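# Set the toppled nest block upright on the laser worktable

## Task

Get the nest block, which is lying on its side, standing upright on the worktable of the laser marker. It must stay upright by itself once released; if a gripper still has to hold it there at the end, the goal is not met.

## Robot and tools

Robot: two arms, left_arm and right_arm, each with a parallel gripper. The names are labels, not image sides. left_arm sits on the +y side.

World frame (used in every result): origin on the table surface midway between the arms, +x out over the table, +z up. The state line lists, per arm, end_effector_position in metres and end_effector_quat_wxyz. Reported positions can be slightly wrong, worse when an arm reaches far. end_effector_position is the point between the finger pads, roughly 1 cm short of the fingertips. Gripper's own axes: fingers point along +z, and they close and open along y.

The 14-number row (used by both motion tools): left_arm dx, dy, dz, rx, ry, rz, opening, then the same seven for right_arm. Always give all 14, each within [-1, 1], even when one arm should not move. dx to rz are an offset, not a pose, expressed in that gripper's own axes. The offset is counted from the gripper pose shown in the latest result that includes it; before any such result in the scene, and for the second or later call within one reply, it is counted from where the gripper actually is when the motion starts. Scale: 1.0 equals 0.6 m of translation or 180 degrees of rotation; rx, ry, rz form a single rotation vector. Opening is absolute, not an offset: +1 fully open (0.094 m), -1 closed.

execute_actions: argument actions, a list holding zero or one item, plus optional pictures (true/false; pictures come by default). Empty list: just returns the current state. Motion item: rows (1 to 15 rows of 14 numbers) and steps (1 to 15, default 15; one step is 1/30 s). Each row drives one step; if rows run out, the last row repeats. Every row is measured from the same base pose, so rows are not cumulative. Wait item: only steps (up to 300), counted from the previous result, so your reply time eats into it. A rejected call sends nothing.

move: target is one 14-number row as above; speed is the top path speed in m/s, 0.002 to 0.5, default 0.25, with turning capped at twice that in rad/s. Each gripper follows a straight line toward its target, all arms finishing together, over 0.5 to 10 s; longer paths are cut off at 10 s before arrival. Rotation takes the shorter way. Paths ignore obstacles and the other arm, and grippers can lag, wander or overshoot speed, especially with a nearly straight arm. Opening is sent at the move's start. The result adds a move: line giving how it ended (done, off_target, moving, held, fault) and any limits (paced = the commanded pose was clipped; held = a check blocked some steps, after which the arm may jump fast), plus each gripper's distance from its target. If the ending names one arm, the other finished fine. Faster contact means harder impact; aiming further past contact presses harder.

wait: seconds, 0 to 10; nothing new is commanded.

zoom_image: camera (cam_high, cam_left_wrist or cam_right_wrist) and region [x0, y0, x1, y1] in pixels of that camera's latest image, top-left is (0, 0), at most 504 by 504.

finished_scene: scene, the number of the current scene. Irreversible; the scene is then judged, and the block must already be standing and stay so.

Motion behaviour: each control step clips the command to within 70 mm and 16 degrees of the measured pose; inverse kinematics favours position over orientation when both cannot be met. After an action the arm only continues to its last clipped pose, so check the result and send the remainder. Arms tend to finish a centimetre or more too low and zero offsets let them sag further; to hold an arm still, send the correction back to its desired pose in the first call of a reply and zeros afterwards, raising the aim if it still droops. Zero offsets return the arm to its base pose; they do not mean pause. The simulation keeps running while you think and write.

Result lines: pose unreachable names an arm whose command the clearance check altered or blocked; HELD marks steps where your row was partly or wholly not sent; Hand target shows where the controller is currently driving each gripper; grip_measured is the measured finger opening on the command scale (the last Joint positions value is the opening in metres); each gripper's reading may be biased by about 1 mm. FAULT, MOTOR HOT (from 85 °C) and OVER-TEMPERATURE FAULT (at 100 °C the arm goes limp and drops its load) report stops.

Grasping: to hold something, command an opening below grip_measured, about 0.03 lower for a firm hold, less for a gentle one. Pad force tops out near 50 to 62 N, lower on thin parts, with a brief spike on first contact. Held parts or loose objects may occasionally get a small external tug or push.

Joint limits (rad, base to gripper): waist -2.880..2.880, shoulder 0.000..3.142, elbow 0.000..3.019, wrist pitch -1.693..1.571, wrist yaw -1.571..1.571, wrist roll -2.094..2.094.

Cameras, all 504x504: cam_high is fixed overhead near world (0.444, -0.128, 1.365) looking down; cam_left_wrist and cam_right_wrist ride on the hands. Calibration is approximate, errors of a few millimetres and degrees.

Avoid: knocking anything off the table (fails the task), the arms striking or pressing one another, drops, slips, slams and hard pushes, and holding loads long enough to overheat a motor. Let go and confirm the block stands unaided before finishing.

Each tool is called after "Call:" as name(argument=value, ...) on one line, values as JSON.

## Session

Call:
execute_actions(actions=[])

Scene clock: 0.00 s of 4200.00 s.
left_arm: end_effector_position=(+0.9165, +0.3293, +0.3261) grip_measured=+1.000 end_effector_quat_wxyz=(+0.482, -0.084, +0.849, +0.202) | right_arm: end_effector_position=(+0.5158, -0.2892, +0.3383) grip_measured=+1.000 end_effector_quat_wxyz=(+0.166, +0.170, +0.970, +0.055)
Joint positions: left_arm=[-0.213  2.299  2.497 -0.743 -0.505  0.013  0.094] | right_arm=[-0.249  1.378  1.52  -1.369 -0.072  0.294  0.094]
Joint velocities: left_arm=[-0.015  0.005  0.002 -0.002 -0.022 -0.022  0.   ] | right_arm=[-0.005  0.015 -0.002 -0.022 -0.037 -0.022  0.   ]
Motor temperatures (°C, as the motors report them): left_arm=[23 22 22 21 21 23] | right_arm=[22 22 26 21 23 22]
Hand target (left_arm): +0.921, +0.329, +0.325; +0.485, -0.085, +0.847, +0.201
Hand target (right_arm): +0.521, -0.290, +0.349; +0.178, +0.169, +0.968, +0.056
camera_calibration (this result's frames):
cam_left_wrist: T_world_to_cam=[[0.346337, -0.902091, -0.257452, 0.0588754], [-0.876549, -0.213407, -0.431415, 1.02215], [0.334234, 0.375085, -0.864638, -0.0238934], [0, 0, 0, 1]] pos_world=[0.883562, 0.280208, 0.43547]
cam_right_wrist: T_world_to_cam=[[-0.305058, -0.9385, -0.161733, -0.060159], [-0.921595, 0.248124, 0.298492, 0.451848], [-0.240005, 0.240109, -0.940609, 0.630854], [0, 0, 0, 1]] pos_world=[0.549476, -0.320047, 0.448784]

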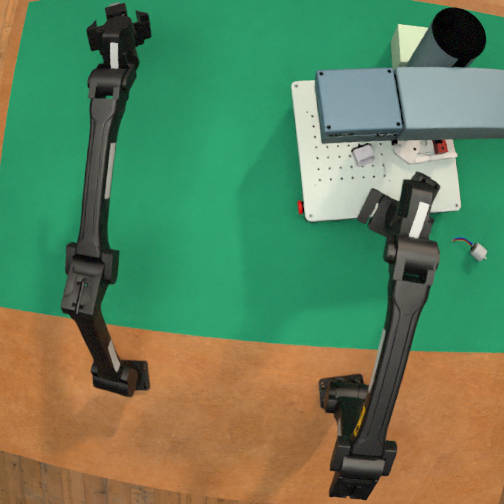

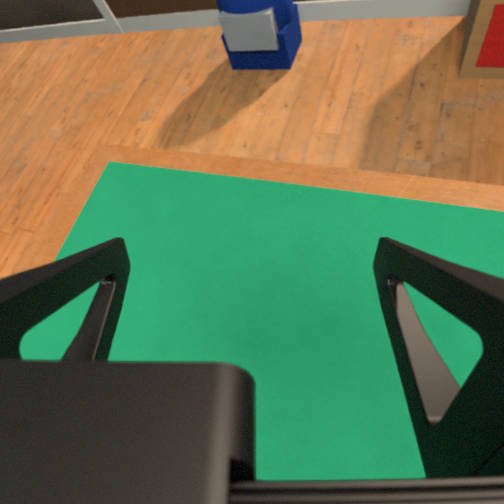

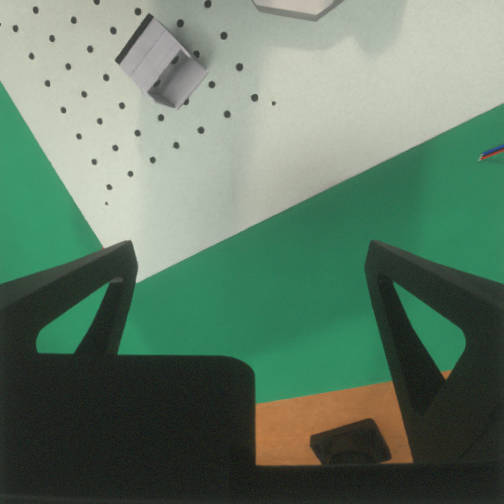

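Call:
zoom_image(camera="cam_high", region=[280, 60, 504, 284])

Call:
zoom_image(camera="cam_right_wrist", region=[80, 0, 240, 130])

Region (280, 60, 504, 284) of cam_high's 504x504 image, scaled by 2.250, with more detail than that image has.

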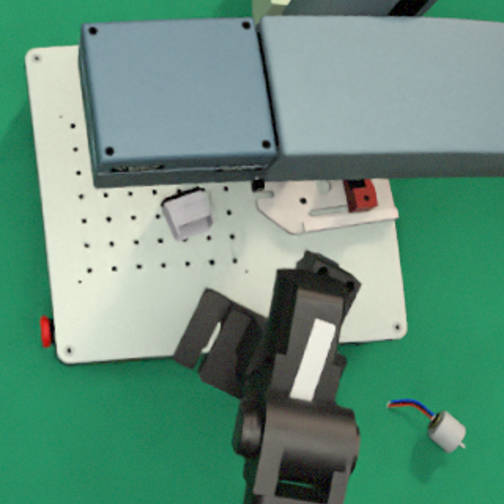

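Region (80, 0, 240, 130) of cam_right_wrist's 504x504 image, scaled by 3.150, with more detail than that image has; it fills the top 410 rows of this view, and the rest is white.

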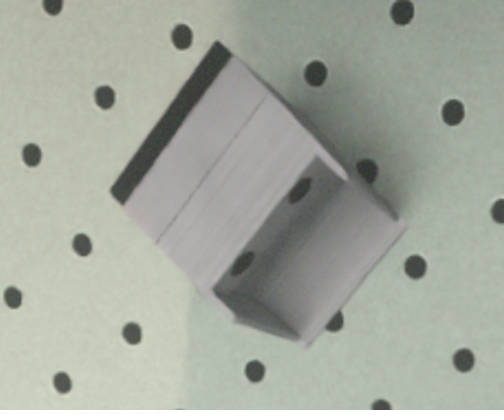

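Call:
zoom_image(camera="cam_right_wrist", region=[0, 0, 504, 300])

Call:
zoom_image(camera="cam_high", region=[330, 120, 410, 200])

Region (0, 0, 504, 300) of cam_right_wrist's 504x504 image, scaled by 1.000; it fills the top 300 rows of this view, and the rest is white.

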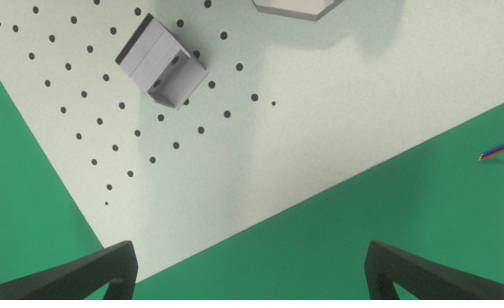

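Region (330, 120, 410, 200) of cam_high's 504x504 image, scaled by 6.300, with more detail than that image has.

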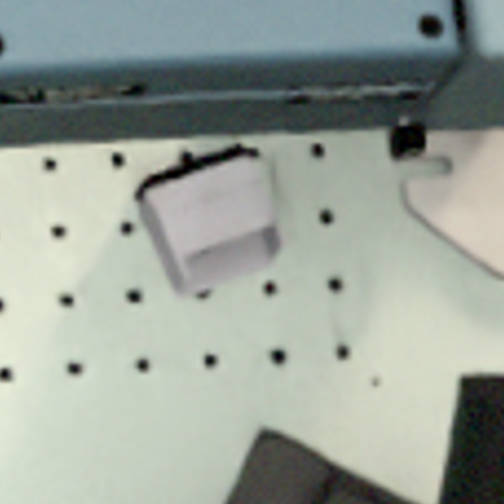

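Call:
move(target=[0.41238, -0.10463, -0.84758, 0.43642, -0.29822, -0.07585, 1.0, -0.03977, 0.0447, 0.14548, -0.14914, -0.29166, -0.20682, 0.4], speed=0.3)

Scene clock: 29.03 s of 4200.00 s.
left_arm: end_effector_position=(+0.4072, +0.0764, +0.3385) grip_measured=+1.000 end_effector_quat_wxyz=(+0.749, +0.228, +0.480, -0.395) | right_arm: end_effector_position=(+0.5708, -0.2634, +0.2699) grip_measured=+0.402 end_effector_quat_wxyz=(+0.600, -0.170, +0.767, +0.148)
Joint positions: left_arm=[-0.512  1.334  0.482  1.368  0.49  -0.303  0.094] | right_arm=[-0.357  1.286  0.791  0.202 -0.613 -0.148  0.066]
Joint velocities: left_arm=[-0.024 -0.005  0.022  0.007  0.007 -0.007  0.   ] | right_arm=[ 0.005 -0.024 -0.017 -0.002 -0.051  0.051 -0.001]
Motor temperatures (°C, as the motors report them): left_arm=[23 25 27 21 21 23] | right_arm=[22 22 30 21 23 22]
Hand target (left_arm): +0.407, +0.075, +0.336; +0.747, +0.226, +0.480, -0.400
Hand target (right_arm): +0.573, -0.269, +0.269; +0.605, -0.174, +0.764, +0.140
Off the commanded pose (left_arm): 0.011 m, 1 deg.
Off the commanded pose (right_arm): 0.007 m, 2 deg.
After step 90, 22.77 s passed at rest.
move: off_target (left_arm)
camera_calibration (this result's frames):
cam_left_wrist: T_world_to_cam=[[-0.809261, -0.5854, 0.0490193, 0.352909], [-0.137911, 0.108209, -0.984516, 0.388968], [0.571032, -0.803491, -0.168302, 0.00985819], [0, 0, 0, 1]] pos_world=[0.333609, 0.172424, 0.367305]
cam_right_wrist: T_world_to_cam=[[0.440712, -0.897504, -0.0161138, -0.484389], [-0.683829, -0.324052, -0.653734, 0.487167], [0.581507, 0.299128, -0.756553, 0.070459], [0, 0, 0, 1]] pos_world=[0.505643, -0.297949, 0.363979]

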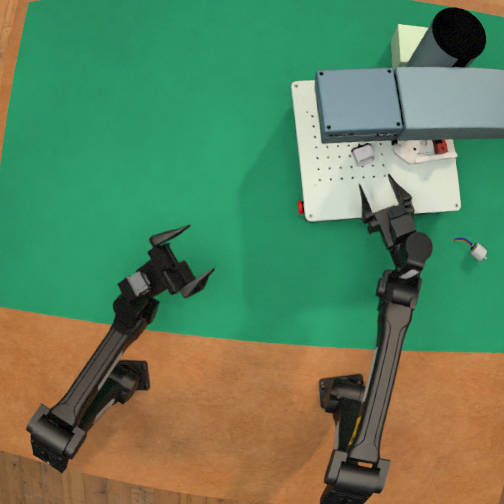

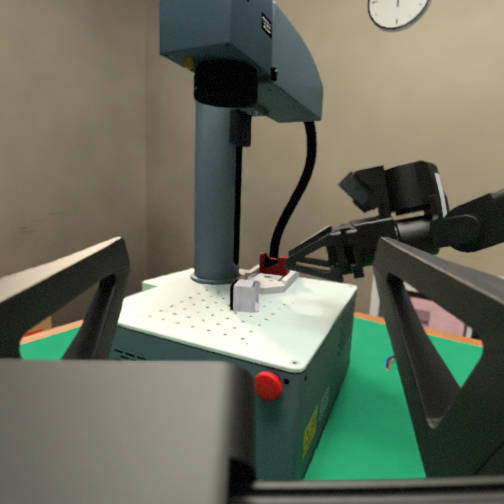

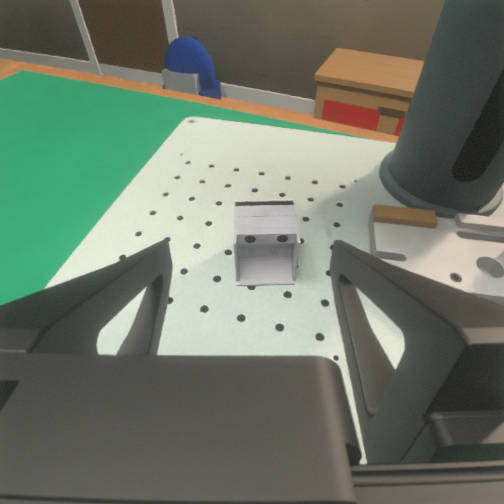

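Call:
zoom_image(camera="cam_right_wrist", region=[190, 170, 350, 330])

Call:
zoom_image(camera="cam_left_wrist", region=[200, 200, 400, 340])

Region (190, 170, 350, 330) of cam_right_wrist's 504x504 image, scaled by 3.150, with more detail than that image has.

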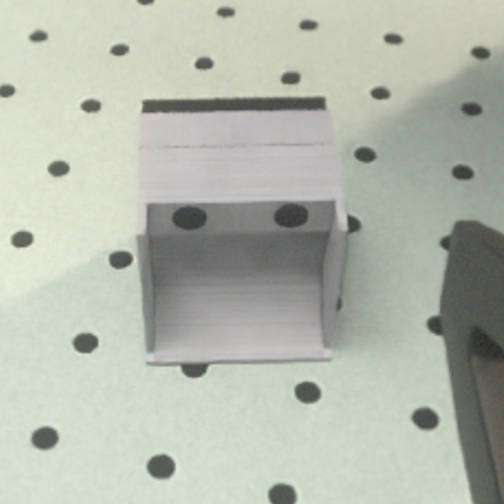

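Region (200, 200, 400, 340) of cam_left_wrist's 504x504 image, scaled by 2.520, with more detail than that image has; it fills the top 353 rows of this view, and the rest is white.

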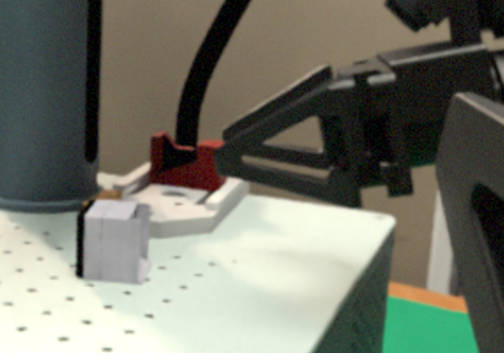

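Call:
zoom_image(camera="cam_left_wrist", region=[275, 215, 385, 300])

Call:
zoom_image(camera="cam_left_wrist", region=[215, 265, 285, 325])

Region (275, 215, 385, 300) of cam_left_wrist's 504x504 image, scaled by 4.582, with more detail than that image has; it fills the top 389 rows of this view, and the rest is white.

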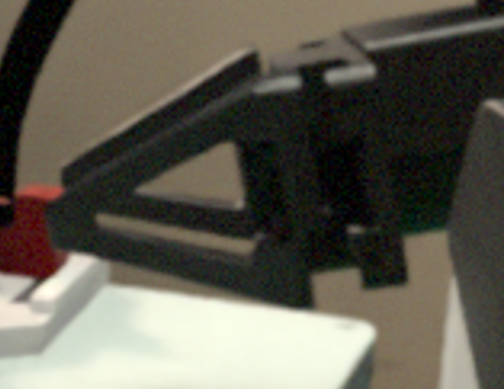

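Region (215, 265, 285, 325) of cam_left_wrist's 504x504 image, scaled by 7.200, with more detail than that image has; it fills the top 432 rows of this view, and the rest is white.

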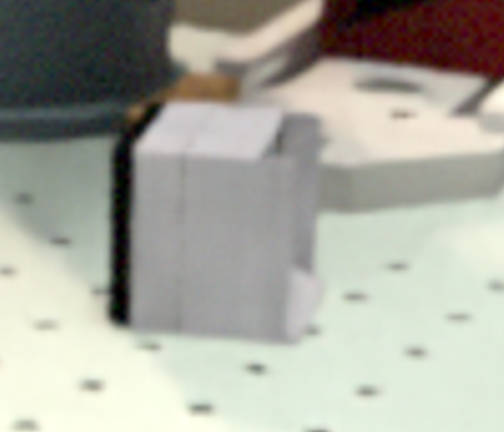

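Call:
move(target=[0, 0, 0, 0, 0, 0, 1.0, 0.06178, -0.01847, 0.13885, -0.00354, -0.00341, -0.00837, 0.4], speed=0.07)

Scene clock: 42.00 s of 4200.00 s.
left_arm: end_effector_position=(+0.4072, +0.0764, +0.3385) grip_measured=+1.000 end_effector_quat_wxyz=(+0.749, +0.227, +0.480, -0.396) | right_arm: end_effector_position=(+0.6243, -0.2453, +0.2017) grip_measured=+0.402 end_effector_quat_wxyz=(+0.594, -0.177, +0.771, +0.147)
Joint positions: left_arm=[-0.512  1.334  0.482  1.368  0.49  -0.306  0.094] | right_arm=[-0.297  1.532  0.838  0.392 -0.561 -0.148  0.066]
Joint velocities: left_arm=[-0.005 -0.005 -0.007 -0.002  0.007 -0.066  0.   ] | right_arm=[ 0.005 -0.024  0.002  0.007 -0.051 -0.037  0.001]
Motor temperatures (°C, as the motors report them): left_arm=[23 24 26 21 21 23] | right_arm=[22 22 30 21 23 22]
Hand target (left_arm): +0.407, +0.076, +0.338; +0.749, +0.228, +0.480, -0.395
Hand target (right_arm): +0.639, -0.241, +0.213; +0.605, -0.183, +0.761, +0.145
Off the commanded pose (left_arm): 0.000 m, 0 deg.
Off the commanded pose (right_arm): 0.020 m, 2 deg.
After step 90, 8.33 s passed at rest.
move: off_target (right_arm)
camera_calibration (this result's frames):
cam_left_wrist: T_world_to_cam=[[-0.809762, -0.584531, 0.0510766, 0.35235], [-0.139427, 0.107132, -0.98442, 0.389635], [0.569952, -0.804267, -0.168251, 0.0103395], [0, 0, 0, 1]] pos_world=[0.333753, 0.172533, 0.367308]
cam_right_wrist: T_world_to_cam=[[0.450176, -0.892894, -0.00900859, -0.499065], [-0.68791, -0.34036, -0.641042, 0.481069], [0.569317, 0.294779, -0.767453, -0.00891528], [0, 0, 0, 1]] pos_world=[0.560675, -0.279248, 0.297048]

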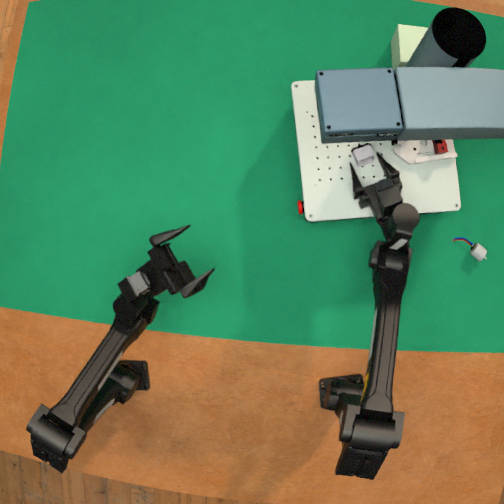

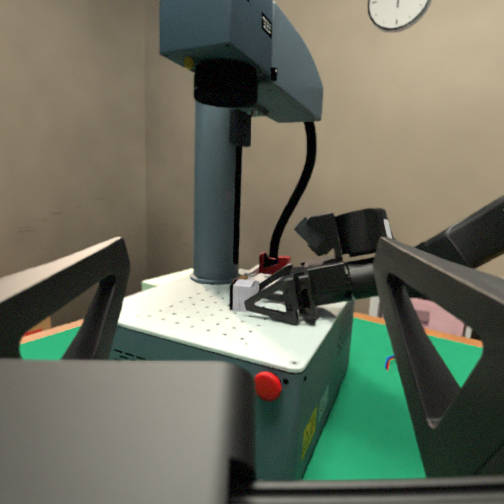

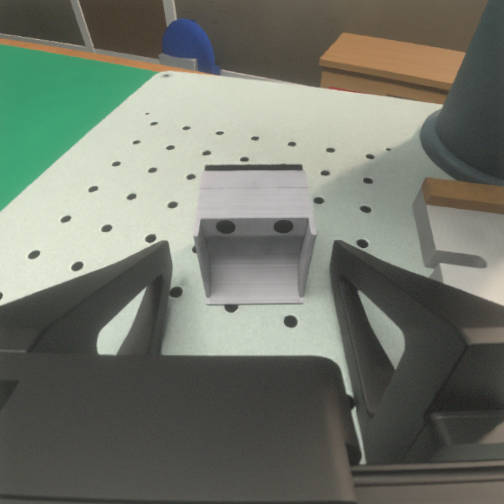

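Call:
zoom_image(camera="cam_left_wrist", region=[220, 250, 350, 340])

Region (220, 250, 350, 340) of cam_left_wrist's 504x504 image, scaled by 3.877, with more detail than that image has; it fills the top 349 rows of this view, and the rest is white.

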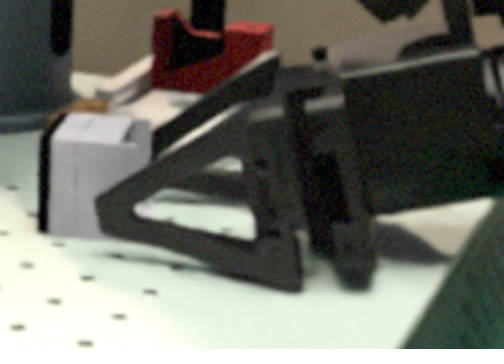

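Call:
execute_actions(actions=[{"rows": [[0,0,0,0,0,0,1,-0.02711,-0.00426,0.02118,-0.001,-0.00863,-0.00561,0.38],[0,0,0,0,0,0,1,-0.0283,-0.00435,0.02184,-0.001,-0.00863,-0.00561,0.36],[0,0,0,0,0,0,1,-0.03007,-0.00448,0.02285,-0.001,-0.00863,-0.00561,0.34],[0,0,0,0,0,0,1,-0.03226,-0.00465,0.02416,-0.001,-0.00863,-0.00561,0.32],[0,0,0,0,0,0,1,-0.0347,-0.00485,0.02569,-0.001,-0.00863,-0.00561,0.30],[0,0,0,0,0,0,1,-0.03723,-0.00507,0.02738,-0.001,-0.00863,-0.00561,0.28],[0,0,0,0,0,0,1,-0.03967,-0.00531,0.02918,-0.001,-0.00863,-0.00561,0.26],[0,0,0,0,0,0,1,-0.04186,-0.00554,0.031,-0.001,-0.00863,-0.00561,0.24],[0,0,0,0,0,0,1,-0.04363,-0.00578,0.0328,-0.001,-0.00863,-0.00561,0.22],[0,0,0,0,0,0,1,-0.04482,-0.006,0.03449,-0.001,-0.00863,-0.00561,0.20],[0,0,0,0,0,0,1,-0.04525,-0.0062,0.03602,-0.001,-0.00863,-0.00561,0.18],[0,0,0,0,0,0,1,-0.04525,-0.00637,0.03733,-0.001,-0.00863,-0.00561,0.16],[0,0,0,0,0,0,1,-0.04525,-0.0065,0.03834,-0.001,-0.00863,-0.00561,0.14],[0,0,0,0,0,0,1,-0.04525,-0.00659,0.039,-0.001,-0.00863,-0.00561,0.12],[0,0,0,0,0,0,1,-0.04525,-0.00662,0.03923,-0.001,-0.00863,-0.00561,0.10]], "steps": 15}], pictures=false)

Call:
wait(seconds=0.4)

Scene clock: 50.73 s of 4200.00 s.
left_arm: end_effector_position=(+0.4072, +0.0764, +0.3385) grip_measured=+1.000 end_effector_quat_wxyz=(+0.749, +0.227, +0.480, -0.396) | right_arm: end_effector_position=(+0.6367, -0.2400, +0.2148) grip_measured=+0.112 end_effector_quat_wxyz=(+0.602, -0.182, +0.764, +0.143)
Joint positions: left_arm=[-0.512  1.334  0.482  1.368  0.49  -0.306  0.094] | right_arm=[-0.282  1.541  0.876  0.388 -0.548 -0.148  0.052]
Joint velocities: left_arm=[-0.005 -0.015 -0.022  0.022 -0.037  0.051  0.   ] | right_arm=[ 0.005  0.063  0.066 -0.017 -0.066  0.007 -0.02 ]
Motor temperatures (°C, as the motors report them): left_arm=[23 23 26 21 21 23] | right_arm=[22 23 31 21 23 22]
Hand target (left_arm): +0.407, +0.076, +0.339; +0.749, +0.227, +0.480, -0.396
Hand target (right_arm): +0.652, -0.236, +0.222; +0.605, -0.183, +0.761, +0.145
Off the commanded pose (left_arm): 0.000 m, 0 deg.
Off the commanded pose (right_arm): 0.018 m, 1 deg.
Steps of this call (steps 1 to 90: nothing new was sent; then 5.23 s passed at rest; steps 91 to 105: all 15 steps of this action). Readings (end_effector_position):
91: left_arm (+0.4072, +0.0764, +0.3385) | right_arm (+0.6244, -0.2453, +0.2017)
92: left_arm (+0.4072, +0.0764, +0.3385) | right_arm (+0.6244, -0.2455, +0.2017)
94: left_arm (+0.4072, +0.0764, +0.3385) | right_arm (+0.6246, -0.2453, +0.2019)
98: left_arm (+0.4072, +0.0764, +0.3385) | right_arm (+0.6271, -0.2435, +0.2049)
105: the state above

Scene clock: 51.13 s of 4200.00 s.
left_arm: end_effector_position=(+0.4072, +0.0764, +0.3385) grip_measured=+1.000 end_effector_quat_wxyz=(+0.749, +0.227, +0.480, -0.396) | right_arm: end_effector_position=(+0.6378, -0.2399, +0.2129) grip_measured=+0.102 end_effector_quat_wxyz=(+0.601, -0.182, +0.765, +0.143)
Joint positions: left_arm=[-0.512  1.334  0.482  1.368  0.49  -0.306  0.094] | right_arm=[-0.282  1.547  0.878  0.388 -0.548 -0.148  0.052]
Joint velocities: left_arm=[-0.024  0.005 -0.022 -0.002  0.022  0.066  0.   ] | right_arm=[ 0.005 -0.005  0.022 -0.002 -0.022  0.007  0.   ]
Motor temperatures (°C, as the motors report them): left_arm=[23 23 26 21 21 23] | right_arm=[22 23 31 21 23 22]
Hand target (left_arm): +0.407, +0.076, +0.339; +0.749, +0.227, +0.480, -0.396
Hand target (right_arm): +0.652, -0.236, +0.222; +0.605, -0.183, +0.761, +0.145
Off the commanded pose (left_arm): 0.000 m, 0 deg.
Off the commanded pose (right_arm): 0.018 m, 1 deg.
Steps of this call (steps 1 to 12: nothing new was sent). Readings (end_effector_position):
1: left_arm (+0.4072, +0.0764, +0.3385) | right_arm (+0.6372, -0.2398, +0.2149)
2: left_arm (+0.4072, +0.0764, +0.3385) | right_arm (+0.6375, -0.2398, +0.2146)
4: left_arm (+0.4072, +0.0764, +0.3385) | right_arm (+0.6377, -0.2399, +0.2138)
8: left_arm (+0.4072, +0.0764, +0.3385) | right_arm (+0.6378, -0.2399, +0.2129)
12: the state above
camera_calibration (this result's frames):
cam_left_wrist: T_world_to_cam=[[-0.809762, -0.584531, 0.0510766, 0.35235], [-0.139427, 0.107132, -0.98442, 0.389635], [0.569952, -0.804267, -0.168251, 0.0103395], [0, 0, 0, 1]] pos_world=[0.333753, 0.172533, 0.367308]
cam_right_wrist: T_world_to_cam=[[0.45207, -0.891962, 0.00602991, -0.504426], [-0.673465, -0.345747, -0.653379, 0.491411], [0.584874, 0.291312, -0.757007, -0.0225814], [0, 0, 0, 1]] pos_world=[0.572191, -0.273447, 0.307025]

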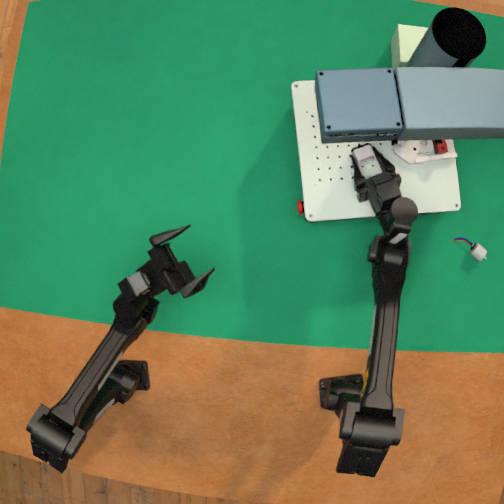

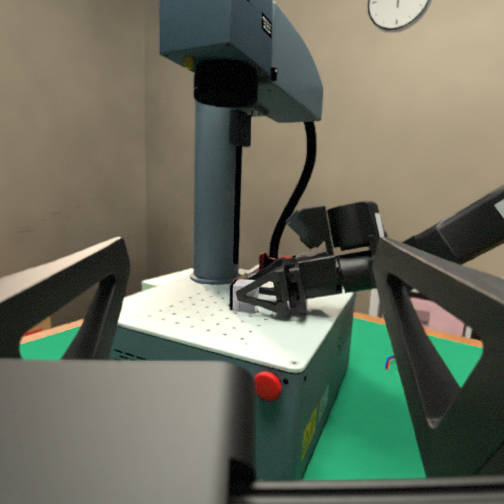

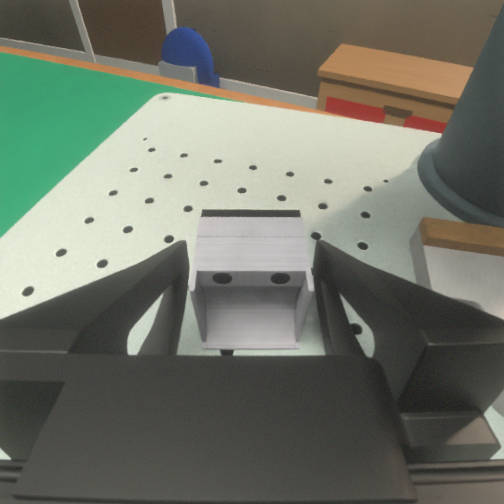

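Call:
zoom_image(camera="cam_left_wrist", region=[220, 250, 350, 340])

Region (220, 250, 350, 340) of cam_left_wrist's 504x504 image, scaled by 3.877, with more detail than that image has; it fills the top 349 rows of this view, and the rest is white.

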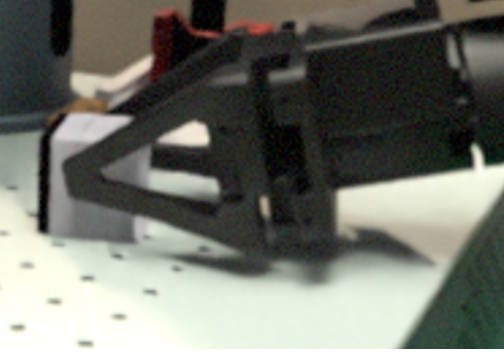

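Call:
execute_actions(actions=[{"rows": [[0,0,0,0,0,0,1,-0.0207,-0.00523,0.02088,-0.00127,-0.00384,-0.00031,0.07],[0,0,0,0,0,0,1,-0.0207,-0.00523,0.02088,-0.00127,-0.00384,-0.00031,0.035],[0,0,0,0,0,0,1,-0.0207,-0.00523,0.02088,-0.00127,-0.00384,-0.00031,0.0],[0,0,0,0,0,0,1,-0.0207,-0.00523,0.02088,-0.00127,-0.00384,-0.00031,-0.035],[0,0,0,0,0,0,1,-0.0207,-0.00523,0.02088,-0.00127,-0.00384,-0.00031,-0.065],[0,0,0,0,0,0,1,-0.0207,-0.00523,0.02088,-0.00127,-0.00384,-0.00031,-0.09],[0,0,0,0,0,0,1,-0.0207,-0.00523,0.02088,-0.00127,-0.00384,-0.00031,-0.11],[0,0,0,0,0,0,1,-0.0207,-0.00523,0.02088,-0.00127,-0.00384,-0.00031,-0.125],[0,0,0,0,0,0,1,-0.0207,-0.00523,0.02088,-0.00127,-0.00384,-0.00031,-0.135],[0,0,0,0,0,0,1,-0.0207,-0.00523,0.02088,-0.00127,-0.00384,-0.00031,-0.145],[0,0,0,0,0,0,1,-0.0207,-0.00523,0.02088,-0.00127,-0.00384,-0.00031,-0.155],[0,0,0,0,0,0,1,-0.0207,-0.00523,0.02088,-0.00127,-0.00384,-0.00031,-0.165],[0,0,0,0,0,0,1,-0.0207,-0.00523,0.02088,-0.00127,-0.00384,-0.00031,-0.172],[0,0,0,0,0,0,1,-0.0207,-0.00523,0.02088,-0.00127,-0.00384,-0.00031,-0.179],[0,0,0,0,0,0,1,-0.0207,-0.00523,0.02088,-0.00127,-0.00384,-0.00031,-0.185]], "steps": 15}], pictures=false)

Call:
wait(seconds=0.3)

Scene clock: 55.73 s of 4200.00 s.
left_arm: end_effector_position=(+0.4072, +0.0764, +0.3385) grip_measured=+1.000 end_effector_quat_wxyz=(+0.749, +0.227, +0.480, -0.396) | right_arm: end_effector_position=(+0.6378, -0.2399, +0.2129) grip_measured=-0.149 end_effector_quat_wxyz=(+0.601, -0.182, +0.765, +0.143)
Joint positions: left_arm=[-0.512  1.334  0.482  1.368  0.49  -0.306  0.094] | right_arm=[-0.282  1.547  0.878  0.388 -0.548 -0.148  0.04 ]
Joint velocities: left_arm=[-0.005 -0.005 -0.007 -0.002  0.007  0.051  0.   ] | right_arm=[ 0.005 -0.015  0.002 -0.012  0.007 -0.066  0.001]
Motor temperatures (°C, as the motors report them): left_arm=[23 23 25 21 21 23] | right_arm=[22 23 31 21 23 22]
Hand target (left_arm): +0.407, +0.076, +0.339; +0.749, +0.227, +0.480, -0.396
Hand target (right_arm): +0.652, -0.236, +0.222; +0.606, -0.182, +0.761, +0.145
Off the commanded pose (left_arm): 0.000 m, 0 deg.
Off the commanded pose (right_arm): 0.018 m, 1 deg.
Steps of this call (steps 1 to 90: nothing new was sent; then 1.10 s passed at rest; steps 91 to 105: all 15 steps of this action). Readings (end_effector_position):
91: left_arm (+0.4072, +0.0764, +0.3385) | right_arm (+0.6378, -0.2399, +0.2129)
92: left_arm (+0.4072, +0.0764, +0.3385) | right_arm (+0.6378, -0.2399, +0.2129)
94: left_arm (+0.4072, +0.0764, +0.3385) | right_arm (+0.6378, -0.2399, +0.2129)
98: left_arm (+0.4072, +0.0764, +0.3385) | right_arm (+0.6378, -0.2399, +0.2129)
105: the state above

Scene clock: 56.03 s of 4200.00 s.
left_arm: end_effector_position=(+0.4072, +0.0764, +0.3385) grip_measured=+1.000 end_effector_quat_wxyz=(+0.749, +0.227, +0.480, -0.396) | right_arm: end_effector_position=(+0.6378, -0.2399, +0.2129) grip_measured=-0.149 end_effector_quat_wxyz=(+0.601, -0.182, +0.765, +0.143)
Joint positions: left_arm=[-0.512  1.334  0.482  1.368  0.49  -0.306  0.094] | right_arm=[-0.282  1.547  0.878  0.388 -0.548 -0.148  0.04 ]
Joint velocities: left_arm=[ 0.005  0.005  0.002 -0.002 -0.037 -0.007  0.   ] | right_arm=[-0.015 -0.005 -0.007  0.002 -0.022  0.066  0.   ]
Motor temperatures (°C, as the motors report them): left_arm=[23 23 25 21 21 23] | right_arm=[22 23 31 21 23 22]
Hand target (left_arm): +0.407, +0.076, +0.339; +0.749, +0.227, +0.480, -0.396
Hand target (right_arm): +0.652, -0.236, +0.222; +0.606, -0.182, +0.761, +0.145
Off the commanded pose (left_arm): 0.000 m, 0 deg.
Off the commanded pose (right_arm): 0.018 m, 1 deg.
Steps of this call (steps 1 to 9: nothing new was sent). Readings (end_effector_position):
1: left_arm (+0.4072, +0.0764, +0.3385) | right_arm (+0.6378, -0.2399, +0.2129)
2: left_arm (+0.4072, +0.0764, +0.3385) | right_arm (+0.6378, -0.2399, +0.2129)
4: left_arm (+0.4072, +0.0764, +0.3385) | right_arm (+0.6378, -0.2399, +0.2129)
8: left_arm (+0.4072, +0.0764, +0.3385) | right_arm (+0.6378, -0.2399, +0.2129)
9: the state above
camera_calibration (this result's frames):
cam_left_wrist: T_world_to_cam=[[-0.809762, -0.584531, 0.0510766, 0.35235], [-0.139427, 0.107132, -0.98442, 0.389635], [0.569952, -0.804267, -0.168251, 0.0103395], [0, 0, 0, 1]] pos_world=[0.333753, 0.172533, 0.367308]
cam_right_wrist: T_world_to_cam=[[0.45207, -0.891962, 0.00602991, -0.504426], [-0.673465, -0.345747, -0.653379, 0.491411], [0.584874, 0.291312, -0.757007, -0.0225814], [0, 0, 0, 1]] pos_world=[0.572191, -0.273447, 0.307025]

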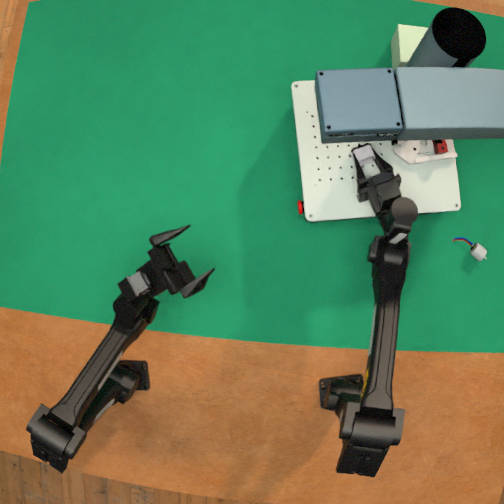

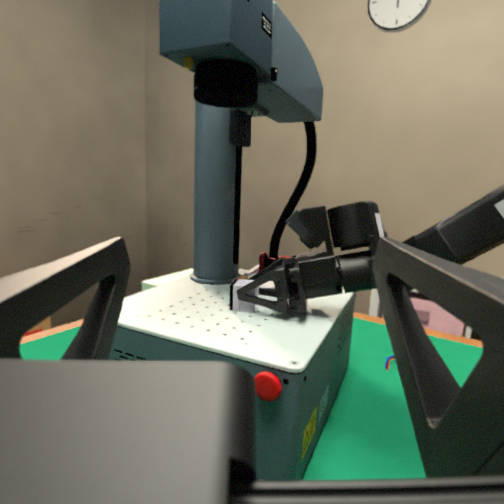

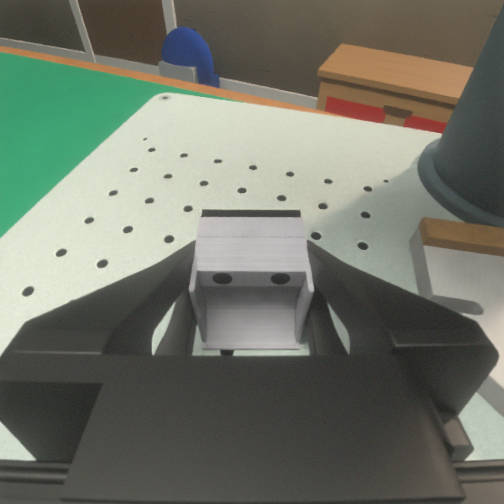

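Call:
execute_actions(actions=[{"rows": [[0,0,0,0,0,0,1,-0.02168,-0.0053,0.02045,-0.00127,-0.00384,-0.00031,-0.185],[0,0,0,0,0,0,1,-0.02447,-0.0053,0.01923,-0.00127,-0.00384,-0.00031,-0.185],[0,0,0,0,0,0,1,-0.02876,-0.0053,0.01736,-0.00127,-0.00384,-0.00031,-0.185],[0,0,0,0,0,0,1,-0.0343,-0.0053,0.01494,-0.00127,-0.00384,-0.00031,-0.185],[0,0,0,0,0,0,1,-0.0408,-0.0053,0.0121,-0.00127,-0.00384,-0.00031,-0.185],[0,0,0,0,0,0,1,-0.04799,-0.0054,0.00896,-0.00127,-0.00384,-0.00031,-0.185],[0,0,0,0,0,0,1,-0.05559,-0.0054,0.00564,-0.00127,-0.00384,-0.00031,-0.185],[0,0,0,0,0,0,1,-0.06333,-0.0054,0.00227,-0.00127,-0.00384,-0.00031,-0.185],[0,0,0,0,0,0,1,-0.07093,-0.0054,-0.00105,-0.00127,-0.00384,-0.00031,-0.185],[0,0,0,0,0,0,1,-0.07812,-0.0055,-0.00419,-0.00127,-0.00384,-0.00031,-0.185],[0,0,0,0,0,0,1,-0.08462,-0.0055,-0.00703,-0.00127,-0.00384,-0.00031,-0.185],[0,0,0,0,0,0,1,-0.09016,-0.0055,-0.00945,-0.00127,-0.00384,-0.00031,-0.185],[0,0,0,0,0,0,1,-0.09445,-0.0055,-0.01133,-0.00127,-0.00384,-0.00031,-0.185],[0,0,0,0,0,0,1,-0.09724,-0.0055,-0.01254,-0.00127,-0.00384,-0.00031,-0.185],[0,0,0,0,0,0,1,-0.09822,-0.0055,-0.01297,-0.00127,-0.00384,-0.00031,-0.185]], "steps": 15}], pictures=false)

Call:
move(target=[0, 0, 0, 0, 0, 0, 1.0, 0.01352, 0.00039, -0.11178, -0.22796, 0.40864, -0.40925, -0.185], speed=0.35)

Scene clock: 72.63 s of 4200.00 s.
left_arm: end_effector_position=(+0.4072, +0.0764, +0.3385) grip_measured=+1.000 end_effector_quat_wxyz=(+0.749, +0.227, +0.480, -0.396) | right_arm: end_effector_position=(+0.6288, -0.2389, +0.2234) grip_measured=-0.149 end_effector_quat_wxyz=(+0.577, -0.175, +0.783, +0.152)
Joint positions: left_arm=[-0.512  1.334  0.482  1.368  0.49  -0.306  0.094] | right_arm=[-0.282  1.493  0.895  0.253 -0.549 -0.148  0.04 ]
Joint velocities: left_arm=[ 0.005  0.015 -0.002  0.012  0.022  0.007  0.   ] | right_arm=[-0.015 -0.22   0.046 -0.203 -0.022  0.051 -0.   ]
Motor temperatures (°C, as the motors report them): left_arm=[23 23 25 21 21 23] | right_arm=[22 23 32 21 23 22]
Hand target (left_arm): +0.407, +0.076, +0.339; +0.749, +0.227, +0.480, -0.396
Hand target (right_arm): +0.641, -0.239, +0.272; +0.606, -0.182, +0.761, +0.145
Off the commanded pose (left_arm): 0.000 m, 0 deg.
Off the commanded pose (right_arm): 0.051 m, 4 deg.
Steps of this call (steps 1 to 90: nothing new was sent; then 13.10 s passed at rest; steps 91 to 105: all 15 steps of this action). Readings (end_effector_position):
91: left_arm (+0.4072, +0.0764, +0.3385) | right_arm (+0.6378, -0.2399, +0.2129)
92: left_arm (+0.4072, +0.0764, +0.3385) | right_arm (+0.6377, -0.2399, +0.2127)
94: left_arm (+0.4072, +0.0764, +0.3385) | right_arm (+0.6380, -0.2399, +0.2125)
98: left_arm (+0.4072, +0.0764, +0.3385) | right_arm (+0.6380, -0.2399, +0.2138)
105: the state above

Scene clock: 76.30 s of 4200.00 s.
left_arm: end_effector_position=(+0.4072, +0.0764, +0.3385) grip_measured=+1.000 end_effector_quat_wxyz=(+0.749, +0.227, +0.480, -0.396) | right_arm: end_effector_position=(+0.5551, -0.2713, +0.2302) grip_measured=-0.149 end_effector_quat_wxyz=(+0.079, +0.771, -0.626, +0.086)
Joint positions: left_arm=[-0.512  1.334  0.482  1.368  0.49  -0.306  0.094] | right_arm=[-0.108  1.677  1.602 -1.48   0.233 -1.705  0.04 ]
Joint velocities: left_arm=[-0.005 -0.015  0.007  0.002  0.007 -0.022  0.   ] | right_arm=[-0.015 -0.005 -0.002 -0.002 -0.051 -0.022  0.   ]
Motor temperatures (°C, as the motors report them): left_arm=[23 23 25 21 21 23] | right_arm=[22 23 32 21 23 22]
Hand target (left_arm): +0.407, +0.076, +0.339; +0.749, +0.227, +0.480, -0.396
Hand target (right_arm): +0.570, -0.268, +0.246; +0.069, +0.777, -0.618, +0.100
Off the commanded pose (left_arm): 0.000 m, 0 deg.
Off the commanded pose (right_arm): 0.023 m, 3 deg.
move: off_target (right_arm)
camera_calibration (this result's frames):
cam_left_wrist: T_world_to_cam=[[-0.809762, -0.584531, 0.0510766, 0.35235], [-0.139427, 0.107132, -0.98442, 0.389635], [0.569952, -0.804267, -0.168251, 0.0103395], [0, 0, 0, 1]] pos_world=[0.333753, 0.172533, 0.367308]
cam_right_wrist: T_world_to_cam=[[0.977528, 0.210107, -0.0171271, -0.482485], [0.150723, -0.639811, 0.753608, -0.425038], [0.14738, -0.739254, -0.657101, -0.0117197], [0, 0, 0, 1]] pos_world=[0.537433, -0.179234, 0.304348]

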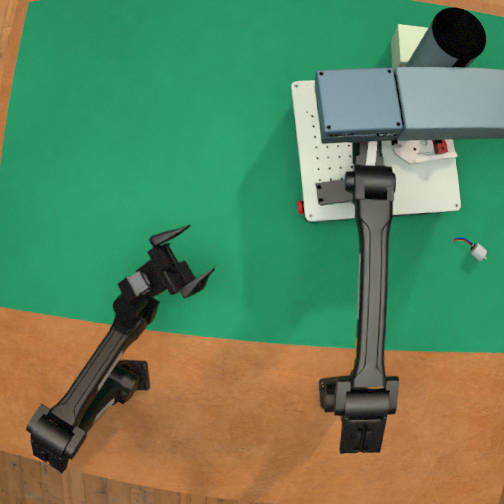

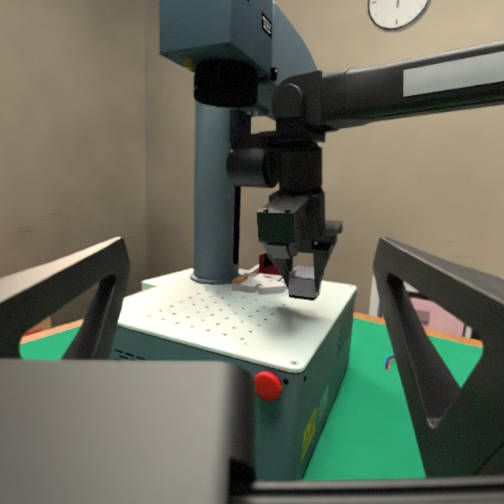

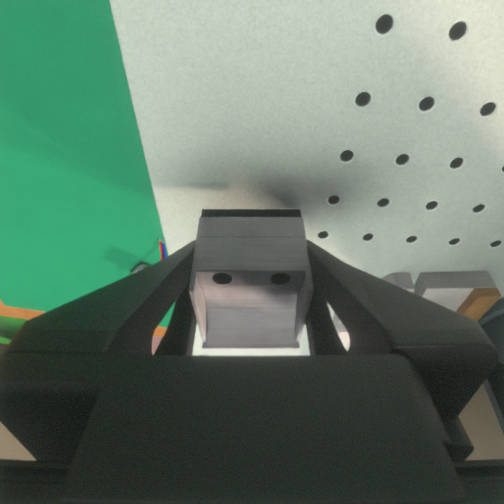

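Call:
zoom_image(camera="cam_left_wrist", region=[250, 230, 360, 330])

Region (250, 230, 360, 330) of cam_left_wrist's 504x504 image, scaled by 4.582, with more detail than that image has; it fills the top 458 rows of this view, and the rest is white.

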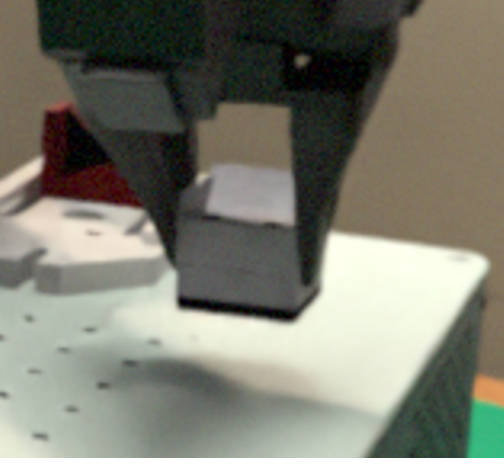

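Call:
move(target=[0, 0, 0, 0, 0, 0, 1.0, -0.01288, -0.00575, 0.05853, 0.00847, 0.00181, 0.00204, -0.185], speed=0.03)

Scene clock: 86.30 s of 4200.00 s.
left_arm: end_effector_position=(+0.4072, +0.0764, +0.3385) grip_measured=+1.000 end_effector_quat_wxyz=(+0.749, +0.227, +0.480, -0.396) | right_arm: end_effector_position=(+0.5536, -0.2716, +0.2024) grip_measured=-0.149 end_effector_quat_wxyz=(+0.072, +0.771, -0.626, +0.093)
Joint positions: left_arm=[-0.512  1.334  0.482  1.368  0.49  -0.306  0.094] | right_arm=[-0.108  1.668  1.517 -1.382  0.234 -1.707  0.04 ]
Joint velocities: left_arm=[-0.015  0.005 -0.007 -0.012 -0.022 -0.007  0.   ] | right_arm=[-0.005 -0.005 -0.012 -0.007 -0.007  0.051  0.001]
Motor temperatures (°C, as the motors report them): left_arm=[23 23 25 21 21 23] | right_arm=[22 23 33 21 23 22]
Hand target (left_arm): +0.407, +0.076, +0.339; +0.749, +0.227, +0.480, -0.396
Hand target (right_arm): +0.558, -0.272, +0.194; +0.070, +0.770, -0.627, +0.096
Off the commanded pose (left_arm): 0.000 m, 0 deg.
Off the commanded pose (right_arm): 0.009 m, 0 deg.
After step 90, 5.57 s passed at rest.
move: done
camera_calibration (this result's frames):
cam_left_wrist: T_world_to_cam=[[-0.809762, -0.584531, 0.0510766, 0.35235], [-0.139427, 0.107132, -0.98442, 0.389635], [0.569952, -0.804267, -0.168251, 0.0103395], [0, 0, 0, 1]] pos_world=[0.333753, 0.172533, 0.367308]
cam_right_wrist: T_world_to_cam=[[0.977128, 0.21263, 0.00292669, -0.484643], [0.136996, -0.639963, 0.756095, -0.396922], [0.162642, -0.738401, -0.654456, -0.0387388], [0, 0, 0, 1]] pos_world=[0.534236, -0.17957, 0.276176]

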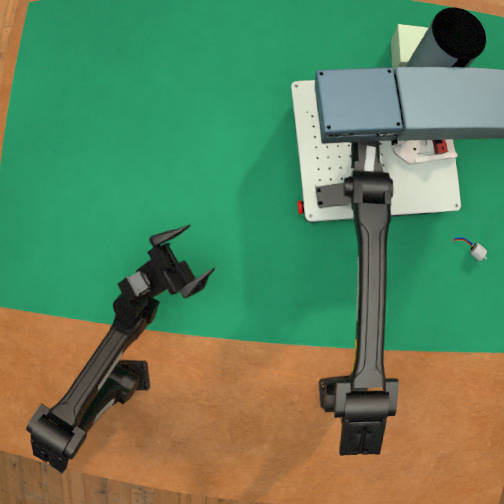

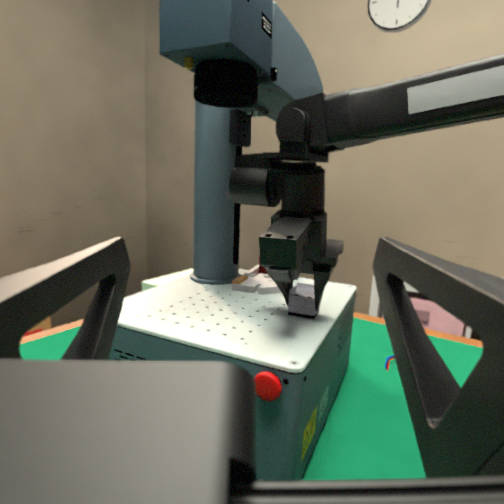

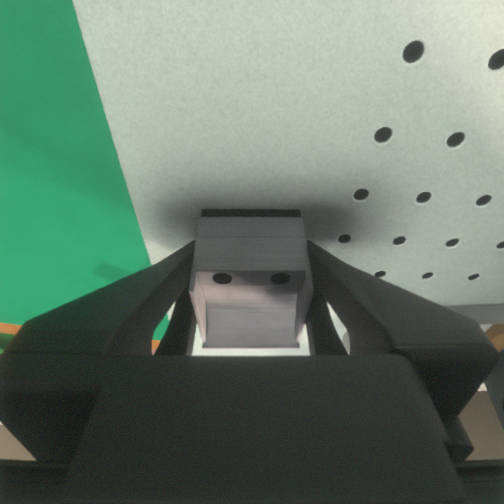

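Call:
zoom_image(camera="cam_left_wrist", region=[265, 265, 345, 335])

Call:
zoom_image(camera="cam_right_wrist", region=[150, 170, 360, 270])

Region (265, 265, 345, 335) of cam_left_wrist's 504x504 image, scaled by 6.300, with more detail than that image has; it fills the top 441 rows of this view, and the rest is white.

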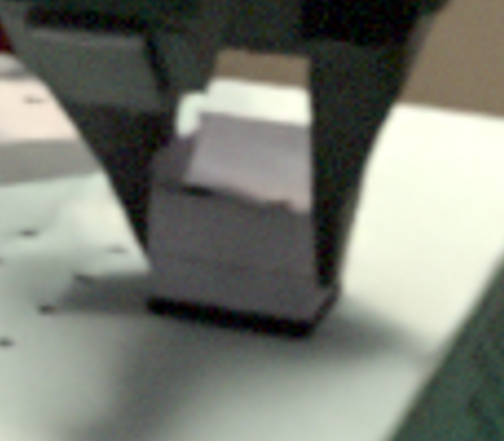

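Region (150, 170, 360, 270) of cam_right_wrist's 504x504 image, scaled by 2.400, with more detail than that image has; it fills the top 240 rows of this view, and the rest is white.

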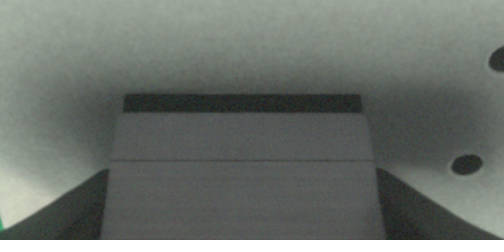

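Call:
execute_actions(actions=[{"rows": [[0,0,0,0,0,0,1,-0.0017,-0.0057,0.0107,0,0,0,-0.185],[0,0,0,0,0,0,1,-0.0011,-0.0038,0.0078,0,0,0,-0.185],[0,0,0,0,0,0,1,-0.0006,-0.0019,0.0049,0,0,0,-0.185],[0,0,0,0,0,0,1,0,0,0.002,0,0,0,-0.185],[0,0,0,0,0,0,1,0,0,0.002,0,0,0,-0.17],[0,0,0,0,0,0,1,0,0,0.002,0,0,0,-0.155],[0,0,0,0,0,0,1,0,0,0.002,0,0,0,-0.14],[0,0,0,0,0,0,1,0,0,0.002,0,0,0,-0.11],[0,0,0,0,0,0,1,0,0,0.002,0,0,0,-0.05],[0,0,0,0,0,0,1,0,0,0.002,0,0,0,0.05],[0,0,0,0,0,0,1,0,0,0.002,0,0,0,0.2],[0,0,0,0,0,0,1,0,0,0.002,0,0,0,0.35],[0,0,0,0,0,0,1,0,0,0.002,0,0,0,0.5],[0,0,0,0,0,0,1,0,0,0.002,0,0,0,0.65],[0,0,0,0,0,0,1,0,0,0.002,0,0,0,0.8]], "steps": 15}], pictures=false)

Call:
move(target=[0, 0, 0, 0, 0, 0, 1.0, 0.02653, -0.02048, -0.09982, 0.01322, 0.00286, 0.00316, 0.8], speed=0.1)

Scene clock: 93.80 s of 4200.00 s.
left_arm: end_effector_position=(+0.4072, +0.0764, +0.3385) grip_measured=+1.000 end_effector_quat_wxyz=(+0.749, +0.227, +0.480, -0.396) | right_arm: end_effector_position=(+0.5533, -0.2716, +0.2021) grip_measured=+0.711 end_effector_quat_wxyz=(+0.073, +0.771, -0.626, +0.093)
Joint positions: left_arm=[-0.512  1.334  0.482  1.368  0.49  -0.306  0.094] | right_arm=[-0.108  1.668  1.516 -1.382  0.234 -1.707  0.08 ]
Joint velocities: left_arm=[ 0.005 -0.024  0.027  0.012  0.139  0.051  0.   ] | right_arm=[-0.005 -0.005  0.007 -0.007  0.051  0.051  0.178]
Motor temperatures (°C, as the motors report them): left_arm=[23 23 25 21 21 23] | right_arm=[22 23 32 21 23 22]
Hand target (left_arm): +0.407, +0.076, +0.339; +0.749, +0.227, +0.480, -0.396
Hand target (right_arm): +0.554, -0.272, +0.201; +0.072, +0.771, -0.626, +0.093
Off the commanded pose (left_arm): 0.000 m, 0 deg.
Off the commanded pose (right_arm): 0.001 m, 0 deg.
Steps of this call (steps 1 to 90: nothing new was sent; then 4.00 s passed at rest; steps 91 to 105: all 15 steps of this action). Readings (end_effector_position):
91: left_arm (+0.4072, +0.0764, +0.3385) | right_arm (+0.5536, -0.2716, +0.2024)
92: left_arm (+0.4072, +0.0764, +0.3385) | right_arm (+0.5536, -0.2716, +0.2024)
94: left_arm (+0.4072, +0.0764, +0.3385) | right_arm (+0.5536, -0.2716, +0.2026)
98: left_arm (+0.4072, +0.0764, +0.3385) | right_arm (+0.5536, -0.2716, +0.2026)
105: the state above

Scene clock: 95.10 s of 4200.00 s.
left_arm: end_effector_position=(+0.4072, +0.0764, +0.3385) grip_measured=+1.000 end_effector_quat_wxyz=(+0.749, +0.227, +0.480, -0.396) | right_arm: end_effector_position=(+0.5567, -0.2713, +0.2432) grip_measured=+0.798 end_effector_quat_wxyz=(+0.072, +0.771, -0.626, +0.094)
Joint positions: left_arm=[-0.512  1.334  0.482  1.368  0.49  -0.306  0.094] | right_arm=[-0.108  1.664  1.62  -1.487  0.234 -1.707  0.084]
Joint velocities: left_arm=[-0.005 -0.015 -0.002  0.012  0.051 -0.037  0.   ] | right_arm=[-0.005  0.005 -0.007 -0.002 -0.066 -0.007 -0.001]
Motor temperatures (°C, as the motors report them): left_arm=[23 23 25 21 21 23] | right_arm=[22 23 32 21 23 22]
Hand target (left_arm): +0.407, +0.076, +0.339; +0.749, +0.227, +0.480, -0.396
Hand target (right_arm): +0.565, -0.270, +0.264; +0.058, +0.769, -0.627, +0.110
Off the commanded pose (left_arm): 0.000 m, 0 deg.
Off the commanded pose (right_arm): 0.023 m, 2 deg.
move: off_target (right_arm)
camera_calibration (this result's frames):
cam_left_wrist: T_world_to_cam=[[-0.809762, -0.584531, 0.0510766, 0.35235], [-0.139427, 0.107132, -0.98442, 0.389635], [0.569952, -0.804267, -0.168251, 0.0103395], [0, 0, 0, 1]] pos_world=[0.333753, 0.172533, 0.367308]
cam_right_wrist: T_world_to_cam=[[0.977123, 0.21263, 0.00443779, -0.488159], [0.135845, -0.64005, 0.756229, -0.427467], [0.163637, -0.738326, -0.654292, -0.0129306], [0, 0, 0, 1]] pos_world=[0.537177, -0.17935, 0.316969]

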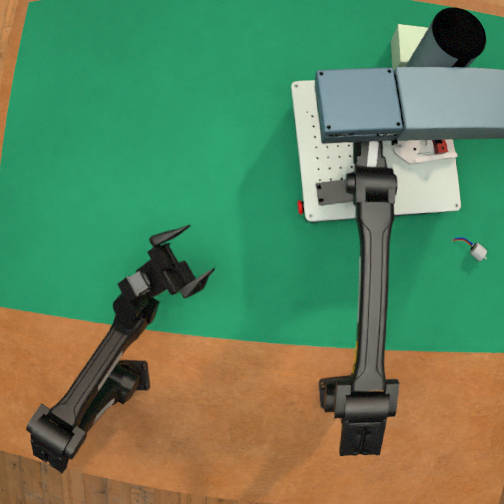

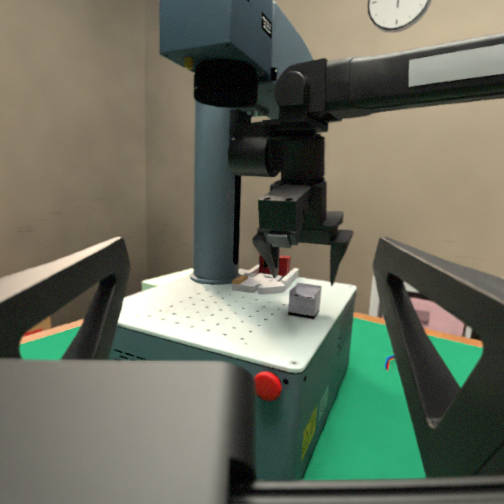

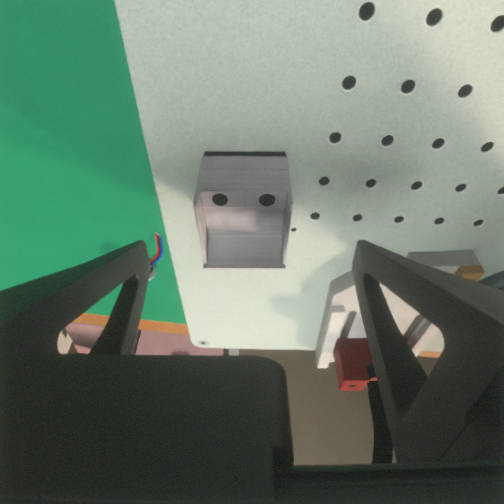

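The block is now upright on the worktable, black pad down and pocket up, and the gripper is open and clear of it.

Call:
finished_scene(scene=2)

The scene is finished: the task was done.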